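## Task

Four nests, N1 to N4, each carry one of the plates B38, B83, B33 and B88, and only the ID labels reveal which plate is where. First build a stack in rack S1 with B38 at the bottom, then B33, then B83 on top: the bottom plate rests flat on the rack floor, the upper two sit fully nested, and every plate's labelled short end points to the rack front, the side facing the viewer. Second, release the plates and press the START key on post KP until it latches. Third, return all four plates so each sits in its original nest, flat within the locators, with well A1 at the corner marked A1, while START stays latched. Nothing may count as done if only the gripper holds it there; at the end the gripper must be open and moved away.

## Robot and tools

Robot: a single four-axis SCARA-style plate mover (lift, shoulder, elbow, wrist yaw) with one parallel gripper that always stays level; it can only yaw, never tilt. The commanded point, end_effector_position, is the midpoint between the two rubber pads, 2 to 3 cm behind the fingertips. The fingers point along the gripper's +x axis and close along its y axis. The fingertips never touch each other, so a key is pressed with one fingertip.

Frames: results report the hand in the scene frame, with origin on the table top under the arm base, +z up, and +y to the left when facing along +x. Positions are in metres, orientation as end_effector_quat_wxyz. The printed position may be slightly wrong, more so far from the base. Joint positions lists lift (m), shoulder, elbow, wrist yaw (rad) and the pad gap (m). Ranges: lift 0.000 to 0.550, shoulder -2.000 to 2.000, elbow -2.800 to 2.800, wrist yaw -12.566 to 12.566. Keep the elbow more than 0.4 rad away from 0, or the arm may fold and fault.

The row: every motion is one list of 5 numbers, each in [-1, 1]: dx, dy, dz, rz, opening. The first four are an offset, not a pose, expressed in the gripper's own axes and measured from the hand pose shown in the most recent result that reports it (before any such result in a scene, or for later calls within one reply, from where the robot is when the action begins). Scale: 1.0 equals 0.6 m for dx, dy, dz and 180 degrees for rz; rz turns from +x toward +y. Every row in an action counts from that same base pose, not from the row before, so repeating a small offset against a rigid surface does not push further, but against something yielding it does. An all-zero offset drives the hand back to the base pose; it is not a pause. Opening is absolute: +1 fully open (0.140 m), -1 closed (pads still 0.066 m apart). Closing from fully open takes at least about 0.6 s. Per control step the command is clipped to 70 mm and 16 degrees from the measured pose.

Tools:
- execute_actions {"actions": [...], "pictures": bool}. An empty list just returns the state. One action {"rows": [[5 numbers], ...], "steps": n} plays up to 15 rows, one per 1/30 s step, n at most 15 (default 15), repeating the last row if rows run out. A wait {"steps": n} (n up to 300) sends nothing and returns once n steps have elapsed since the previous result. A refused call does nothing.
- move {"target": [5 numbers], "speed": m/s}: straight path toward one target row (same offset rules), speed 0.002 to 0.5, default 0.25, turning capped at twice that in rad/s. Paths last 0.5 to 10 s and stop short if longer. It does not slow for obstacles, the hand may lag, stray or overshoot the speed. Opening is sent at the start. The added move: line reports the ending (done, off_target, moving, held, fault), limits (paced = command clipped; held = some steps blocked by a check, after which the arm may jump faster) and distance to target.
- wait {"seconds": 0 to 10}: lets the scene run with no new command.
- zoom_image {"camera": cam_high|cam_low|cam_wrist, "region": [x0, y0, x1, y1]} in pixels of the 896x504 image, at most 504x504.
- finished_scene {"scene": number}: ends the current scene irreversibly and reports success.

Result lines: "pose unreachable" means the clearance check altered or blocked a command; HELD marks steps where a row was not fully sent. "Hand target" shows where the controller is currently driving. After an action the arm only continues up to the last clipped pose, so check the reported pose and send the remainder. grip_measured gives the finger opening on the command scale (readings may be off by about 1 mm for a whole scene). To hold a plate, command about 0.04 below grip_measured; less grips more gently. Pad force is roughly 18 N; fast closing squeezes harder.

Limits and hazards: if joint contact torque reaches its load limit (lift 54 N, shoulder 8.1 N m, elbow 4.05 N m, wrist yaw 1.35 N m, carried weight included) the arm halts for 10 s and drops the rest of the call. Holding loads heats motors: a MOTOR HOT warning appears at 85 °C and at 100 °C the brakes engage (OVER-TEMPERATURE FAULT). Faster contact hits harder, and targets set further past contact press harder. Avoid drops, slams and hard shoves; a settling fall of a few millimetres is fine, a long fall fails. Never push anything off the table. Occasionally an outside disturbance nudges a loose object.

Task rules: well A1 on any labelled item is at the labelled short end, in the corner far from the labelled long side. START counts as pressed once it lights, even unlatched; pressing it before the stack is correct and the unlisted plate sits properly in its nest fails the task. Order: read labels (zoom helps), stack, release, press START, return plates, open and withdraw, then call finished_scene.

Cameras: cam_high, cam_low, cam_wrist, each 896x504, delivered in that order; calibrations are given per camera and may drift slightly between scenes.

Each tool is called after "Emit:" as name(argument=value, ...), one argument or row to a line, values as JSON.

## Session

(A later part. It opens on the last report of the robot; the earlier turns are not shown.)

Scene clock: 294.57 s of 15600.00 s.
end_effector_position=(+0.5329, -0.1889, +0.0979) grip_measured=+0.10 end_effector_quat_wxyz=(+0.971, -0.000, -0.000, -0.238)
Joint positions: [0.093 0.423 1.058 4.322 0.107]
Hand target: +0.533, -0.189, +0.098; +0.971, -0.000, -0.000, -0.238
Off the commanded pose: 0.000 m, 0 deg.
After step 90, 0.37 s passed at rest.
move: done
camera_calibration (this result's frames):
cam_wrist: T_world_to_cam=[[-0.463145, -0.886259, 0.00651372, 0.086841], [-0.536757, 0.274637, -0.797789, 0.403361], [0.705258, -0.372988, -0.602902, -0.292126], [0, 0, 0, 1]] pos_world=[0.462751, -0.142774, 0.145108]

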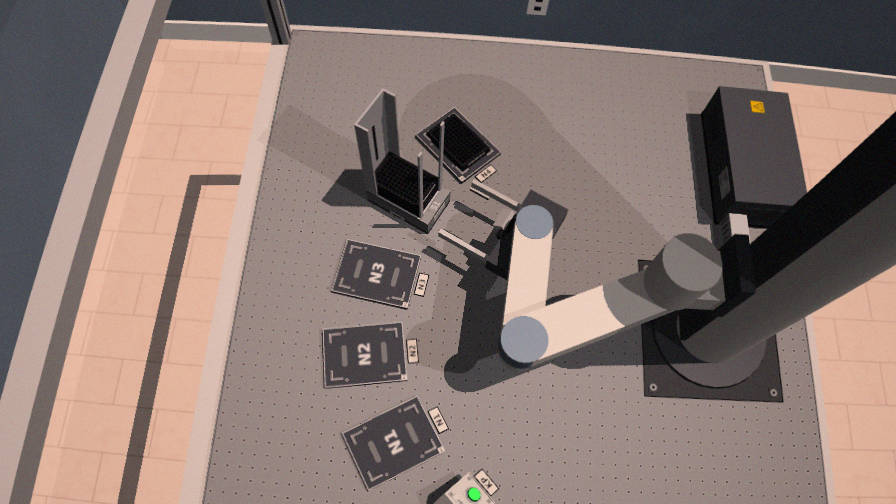

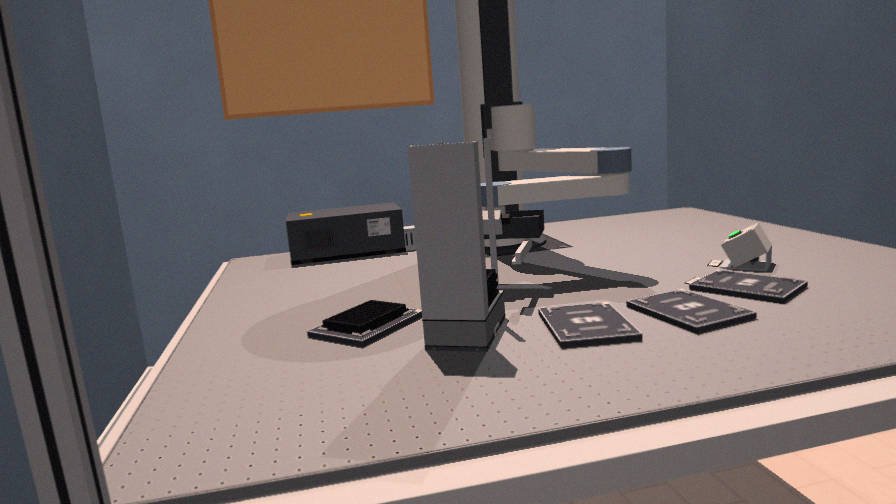

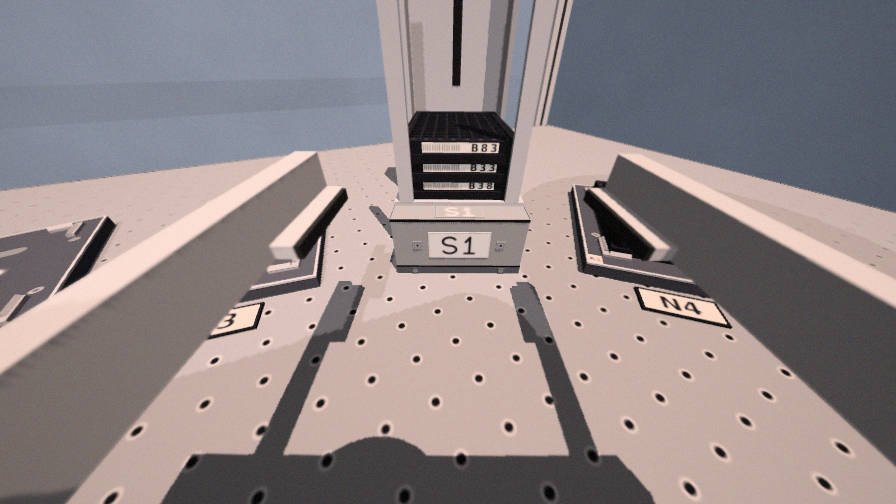

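Emit:
move(
  target=[0.25,0,0.0006,0,0.1],
  speed=0.1,
)

Emit:
move(
  target=[0,0,0,0,-0.5],
)

Emit:
move(
  target=[0,0,0,0,-0.62],
)

Emit:
move(
  target=[0,0,0.397,0,-0.62],
  speed=0.08,
)

Emit:
move(
  target=[-0.0778,0.3045,0,0.0999,-0.62],
  speed=0.12,
)

Emit:
move(
  target=[0,0,-0.485,0,-0.62],
  speed=0.15,
)

Scene clock: 301.73 s of 15600.00 s.
end_effector_position=(+0.6660, -0.2582, +0.0982) grip_measured=+0.10 end_effector_quat_wxyz=(+0.971, -0.000, -0.000, -0.238)
Joint positions: [0.093 0.106 1.842 3.855 0.107]
Hand target: +0.666, -0.258, +0.098; +0.971, -0.000, -0.000, -0.238
Off the commanded pose: 0.000 m, 0 deg.
After step 90, 2.33 s passed at rest.
move: done
camera_calibration (this result's frames):
cam_wrist: T_world_to_cam=[[-0.46296, -0.886355, 0.00651372, 0.0869197], [-0.536814, 0.274525, -0.797789, 0.494036], [0.705336, -0.372841, -0.602902, -0.411622], [0, 0, 0, 1]] pos_world=[0.595777, -0.212053, 0.145403]

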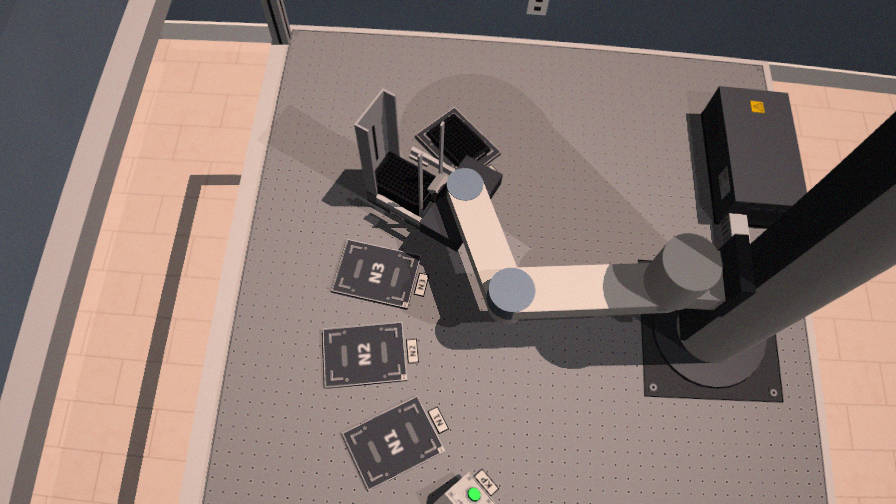

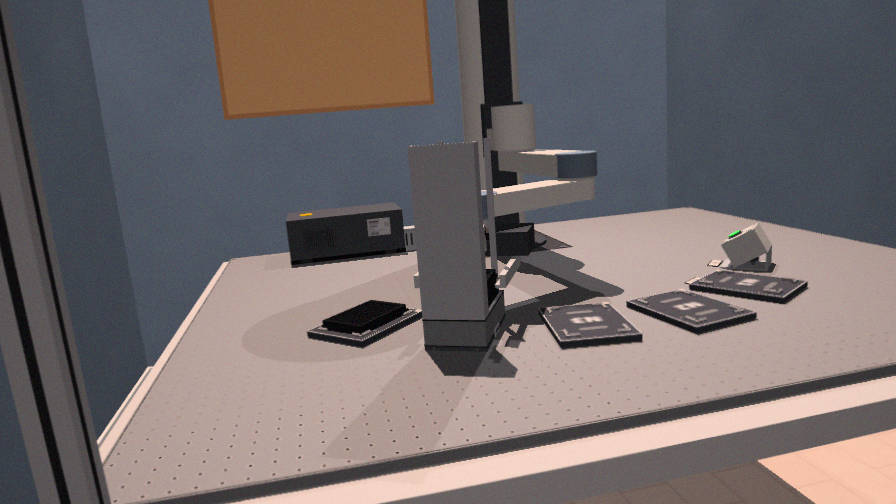

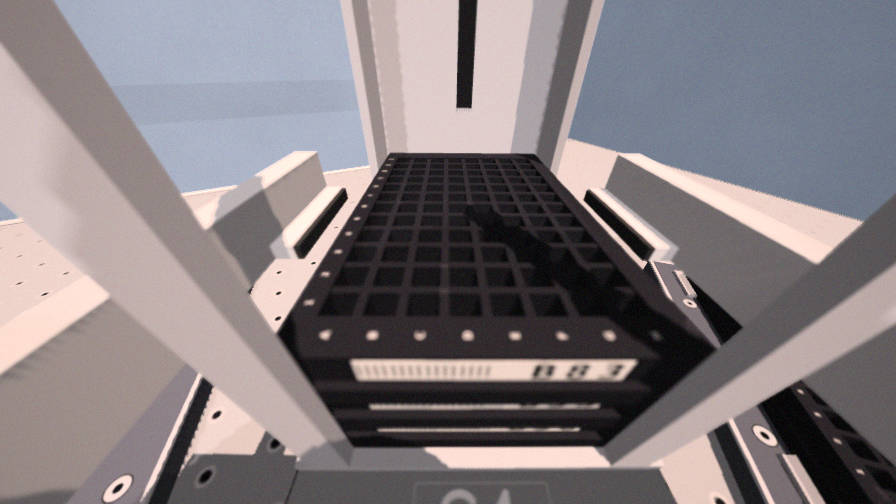

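Scene clock: 302.23 s of 15600.00 s.
end_effector_position=(+0.6659, -0.2582, +0.0982) grip_measured=-0.50 end_effector_quat_wxyz=(+0.971, -0.000, -0.000, -0.238)
Joint positions: [0.093 0.106 1.842 3.855 0.085]
Hand target: +0.666, -0.258, +0.098; +0.971, -0.000, -0.000, -0.238
Off the commanded pose: 0.000 m, 0 deg.
move: done
camera_calibration (this result's frames):
cam_wrist: T_world_to_cam=[[-0.462999, -0.886335, 0.00651372, 0.0869406], [-0.536802, 0.274549, -0.797789, 0.494067], [0.70532, -0.372872, -0.602902, -0.411591], [0, 0, 0, 1]] pos_world=[0.595772, -0.212057, 0.145446]

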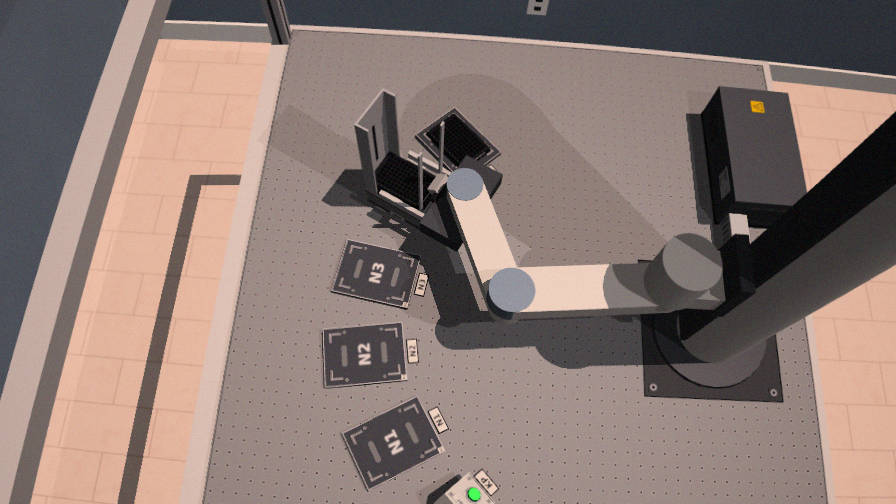

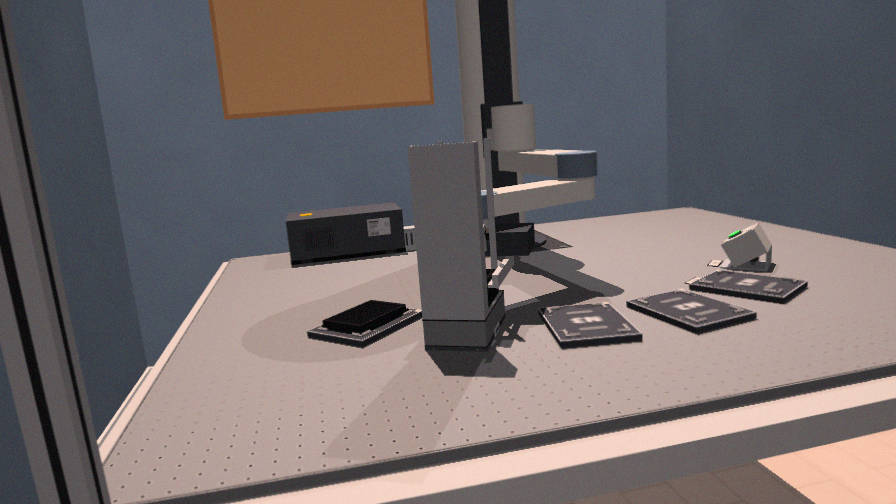

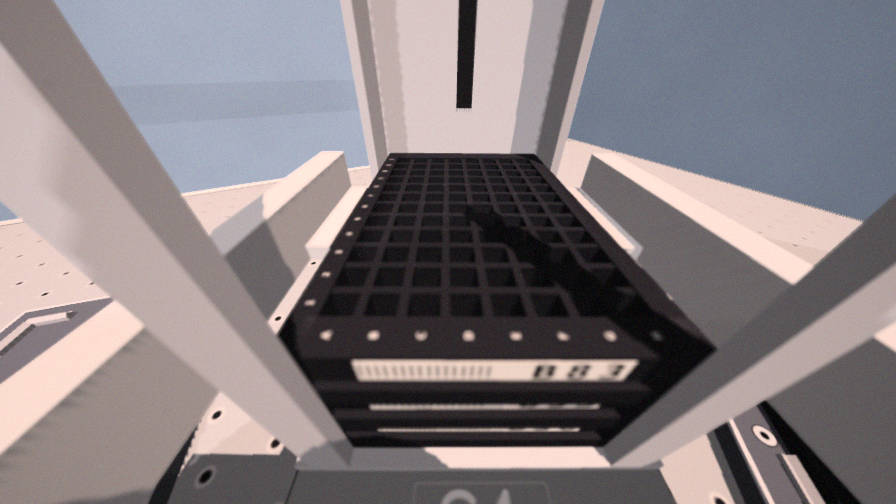

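Scene clock: 302.73 s of 15600.00 s.
end_effector_position=(+0.6659, -0.2582, +0.0983) grip_measured=-0.57 end_effector_quat_wxyz=(+0.971, -0.000, -0.000, -0.238)
Joint positions: [0.093 0.106 1.842 3.855 0.082]
Hand target: +0.666, -0.258, +0.098; +0.971, -0.000, -0.000, -0.238
Off the commanded pose: 0.000 m, 0 deg.
move: done
camera_calibration (this result's frames):
cam_wrist: T_world_to_cam=[[-0.463058, -0.886304, 0.00651372, 0.0869732], [-0.536784, 0.274584, -0.797789, 0.494116], [0.705295, -0.372919, -0.602902, -0.411544], [0, 0, 0, 1]] pos_world=[0.595767, -0.212064, 0.145513]

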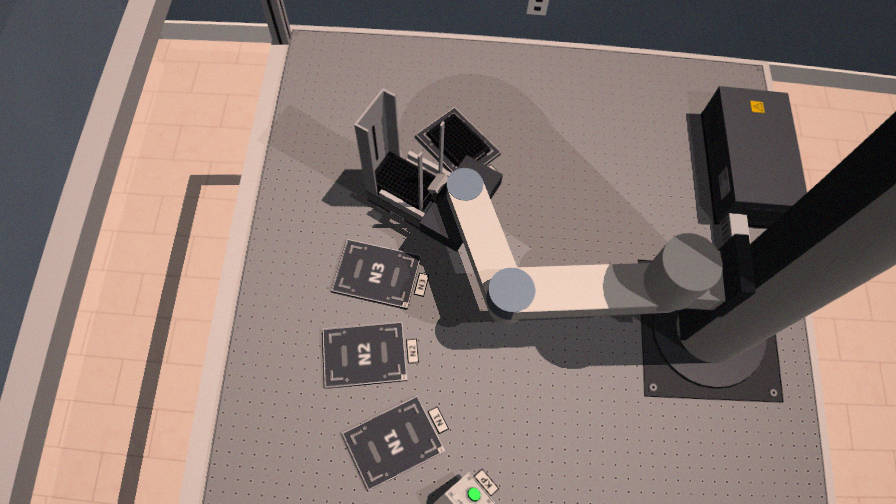

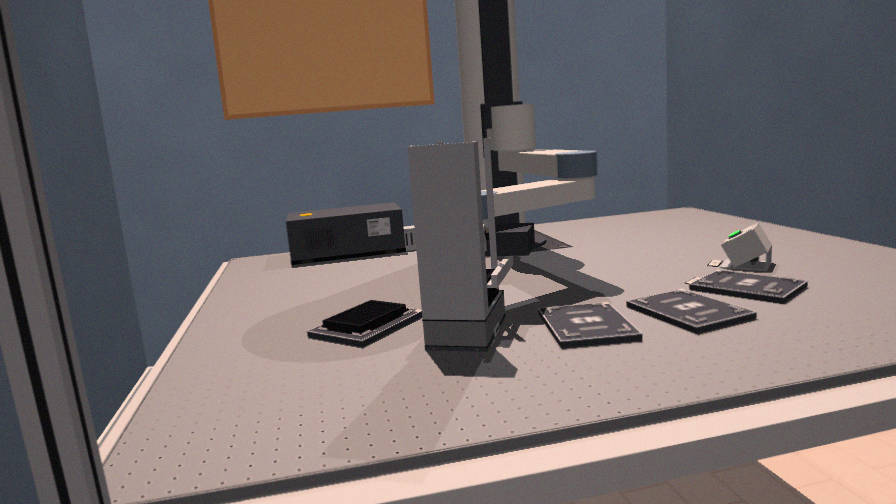

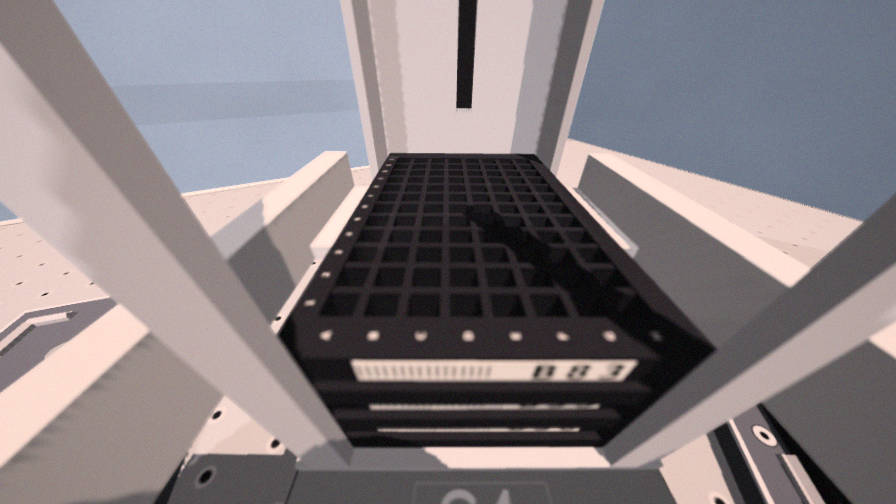

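Scene clock: 306.00 s of 15600.00 s.
end_effector_position=(+0.6659, -0.2582, +0.3366) grip_measured=-0.57 end_effector_quat_wxyz=(+0.971, -0.000, -0.000, -0.238)
Joint positions: [0.332 0.106 1.842 3.855 0.082]
Hand target: +0.666, -0.258, +0.337; +0.971, -0.000, -0.000, -0.238
Off the commanded pose: 0.000 m, 0 deg.
move: done
camera_calibration (this result's frames):
cam_wrist: T_world_to_cam=[[-0.46302, -0.886324, 0.00651372, 0.0854046], [-0.536795, 0.274561, -0.797789, 0.684198], [0.705311, -0.372888, -0.602902, -0.267907], [0, 0, 0, 1]] pos_world=[0.595776, -0.212057, 0.383767]

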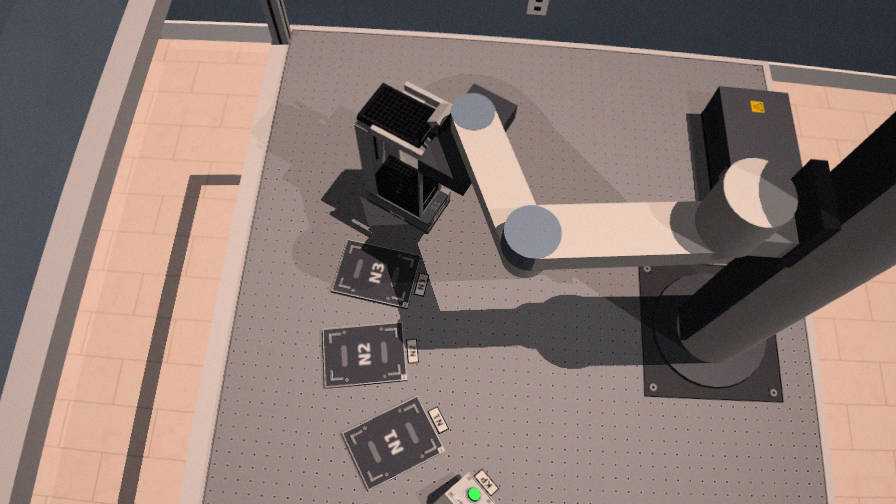

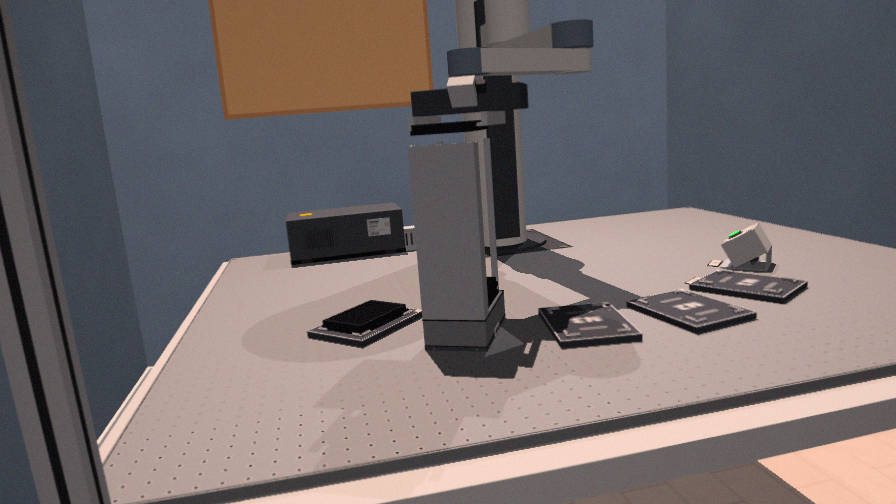

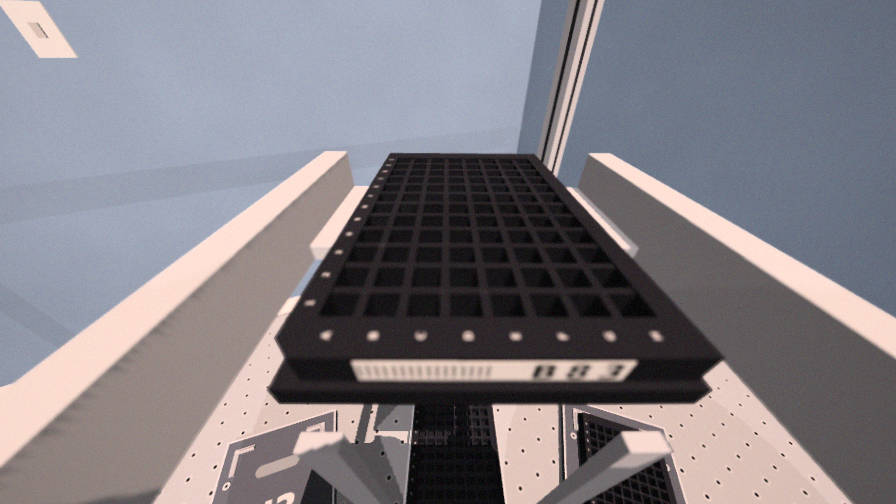

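Scene clock: 307.87 s of 15600.00 s.
end_effector_position=(+0.7090, -0.0744, +0.3366) grip_measured=-0.57 end_effector_quat_wxyz=(+0.997, -0.000, -0.000, -0.083)
Joint positions: [0.332 0.505 1.746 3.867 0.082]
Hand target: +0.709, -0.075, +0.337; +0.997, -0.000, -0.000, -0.083
Off the commanded pose: 0.000 m, 0 deg.
move: done
camera_calibration (this result's frames):
cam_wrist: T_world_to_cam=[[-0.16623, -0.986066, 0.00651372, 0.0503927], [-0.59539, 0.0951002, -0.797789, 0.685028], [0.786052, -0.136495, -0.602902, -0.269384], [0, 0, 0, 1]] pos_world=[0.627985, -0.0522252, 0.383767]

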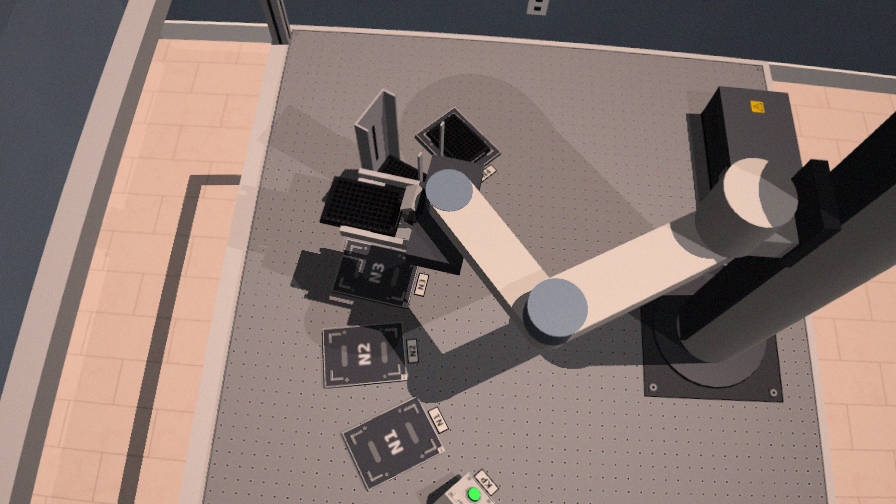

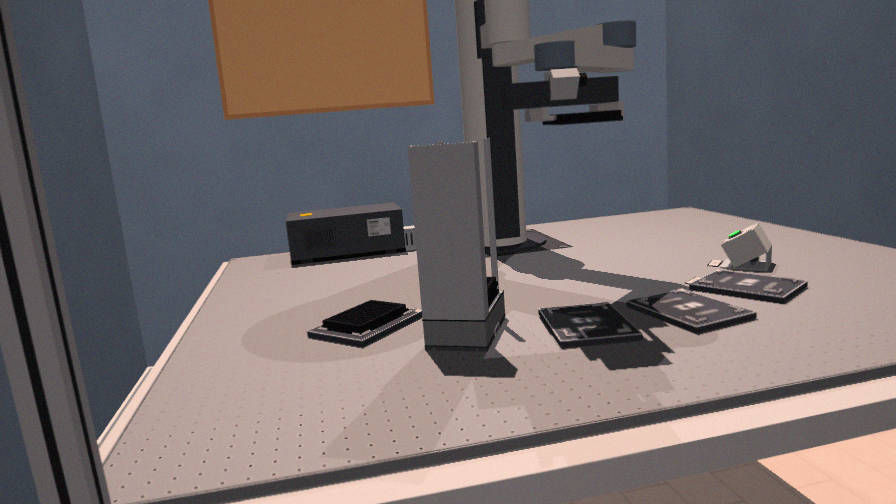

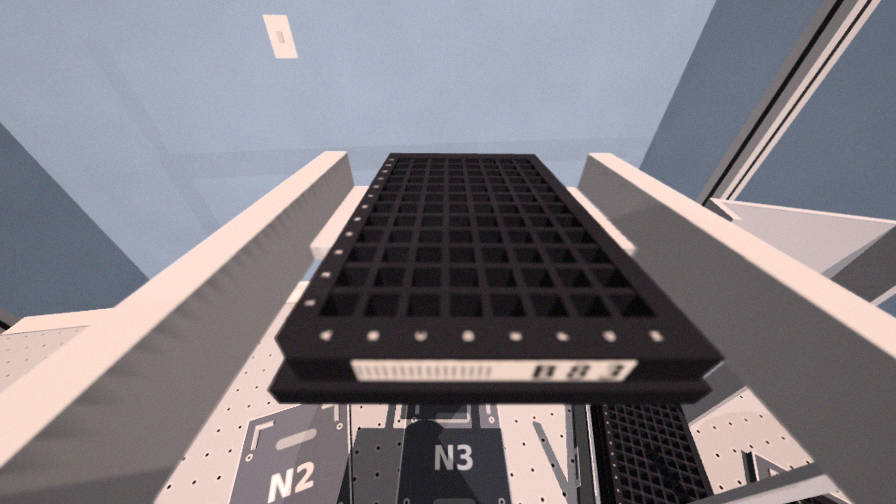

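Scene clock: 310.13 s of 15600.00 s.
end_effector_position=(+0.7090, -0.0744, +0.0455) grip_measured=-0.57 end_effector_quat_wxyz=(+0.997, -0.000, -0.000, -0.083)
Joint positions: [0.04  0.505 1.746 3.867 0.082]
Hand target: +0.709, -0.074, +0.046; +0.997, -0.000, -0.000, -0.083
Off the commanded pose: 0.000 m, 0 deg.
move: done
camera_calibration (this result's frames):
cam_wrist: T_world_to_cam=[[-0.166264, -0.98606, 0.00651372, 0.0523035], [-0.595387, 0.0951207, -0.797789, 0.452804], [0.786048, -0.136522, -0.602902, -0.444871], [0, 0, 0, 1]] pos_world=[0.62798, -0.0522312, 0.0926877]

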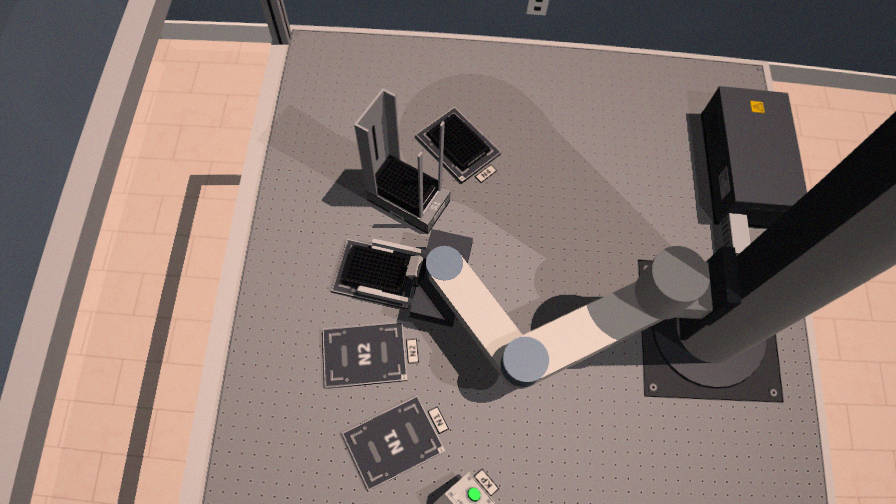

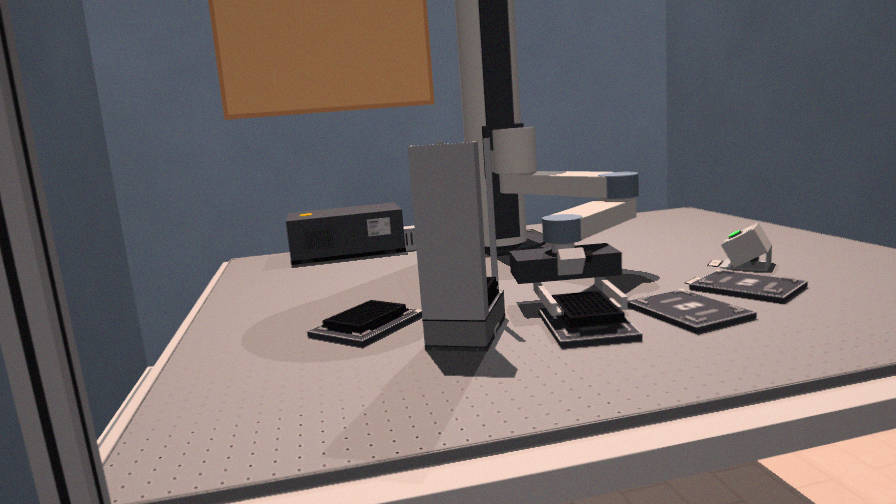

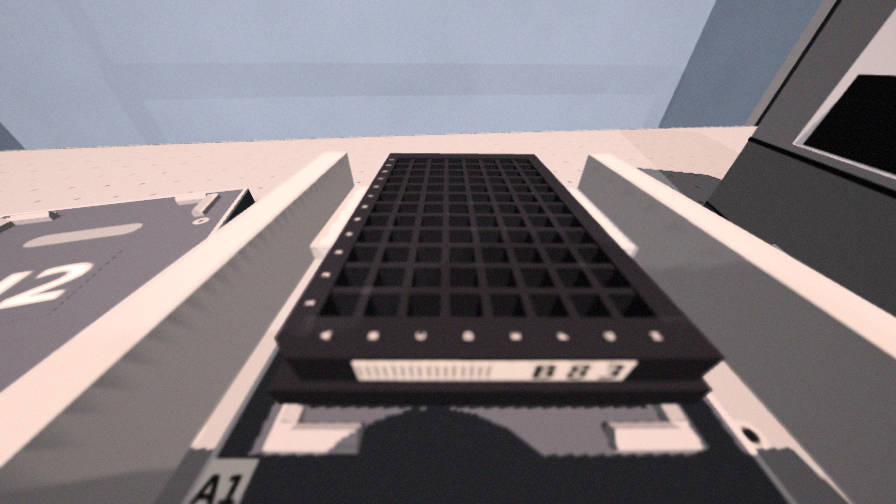

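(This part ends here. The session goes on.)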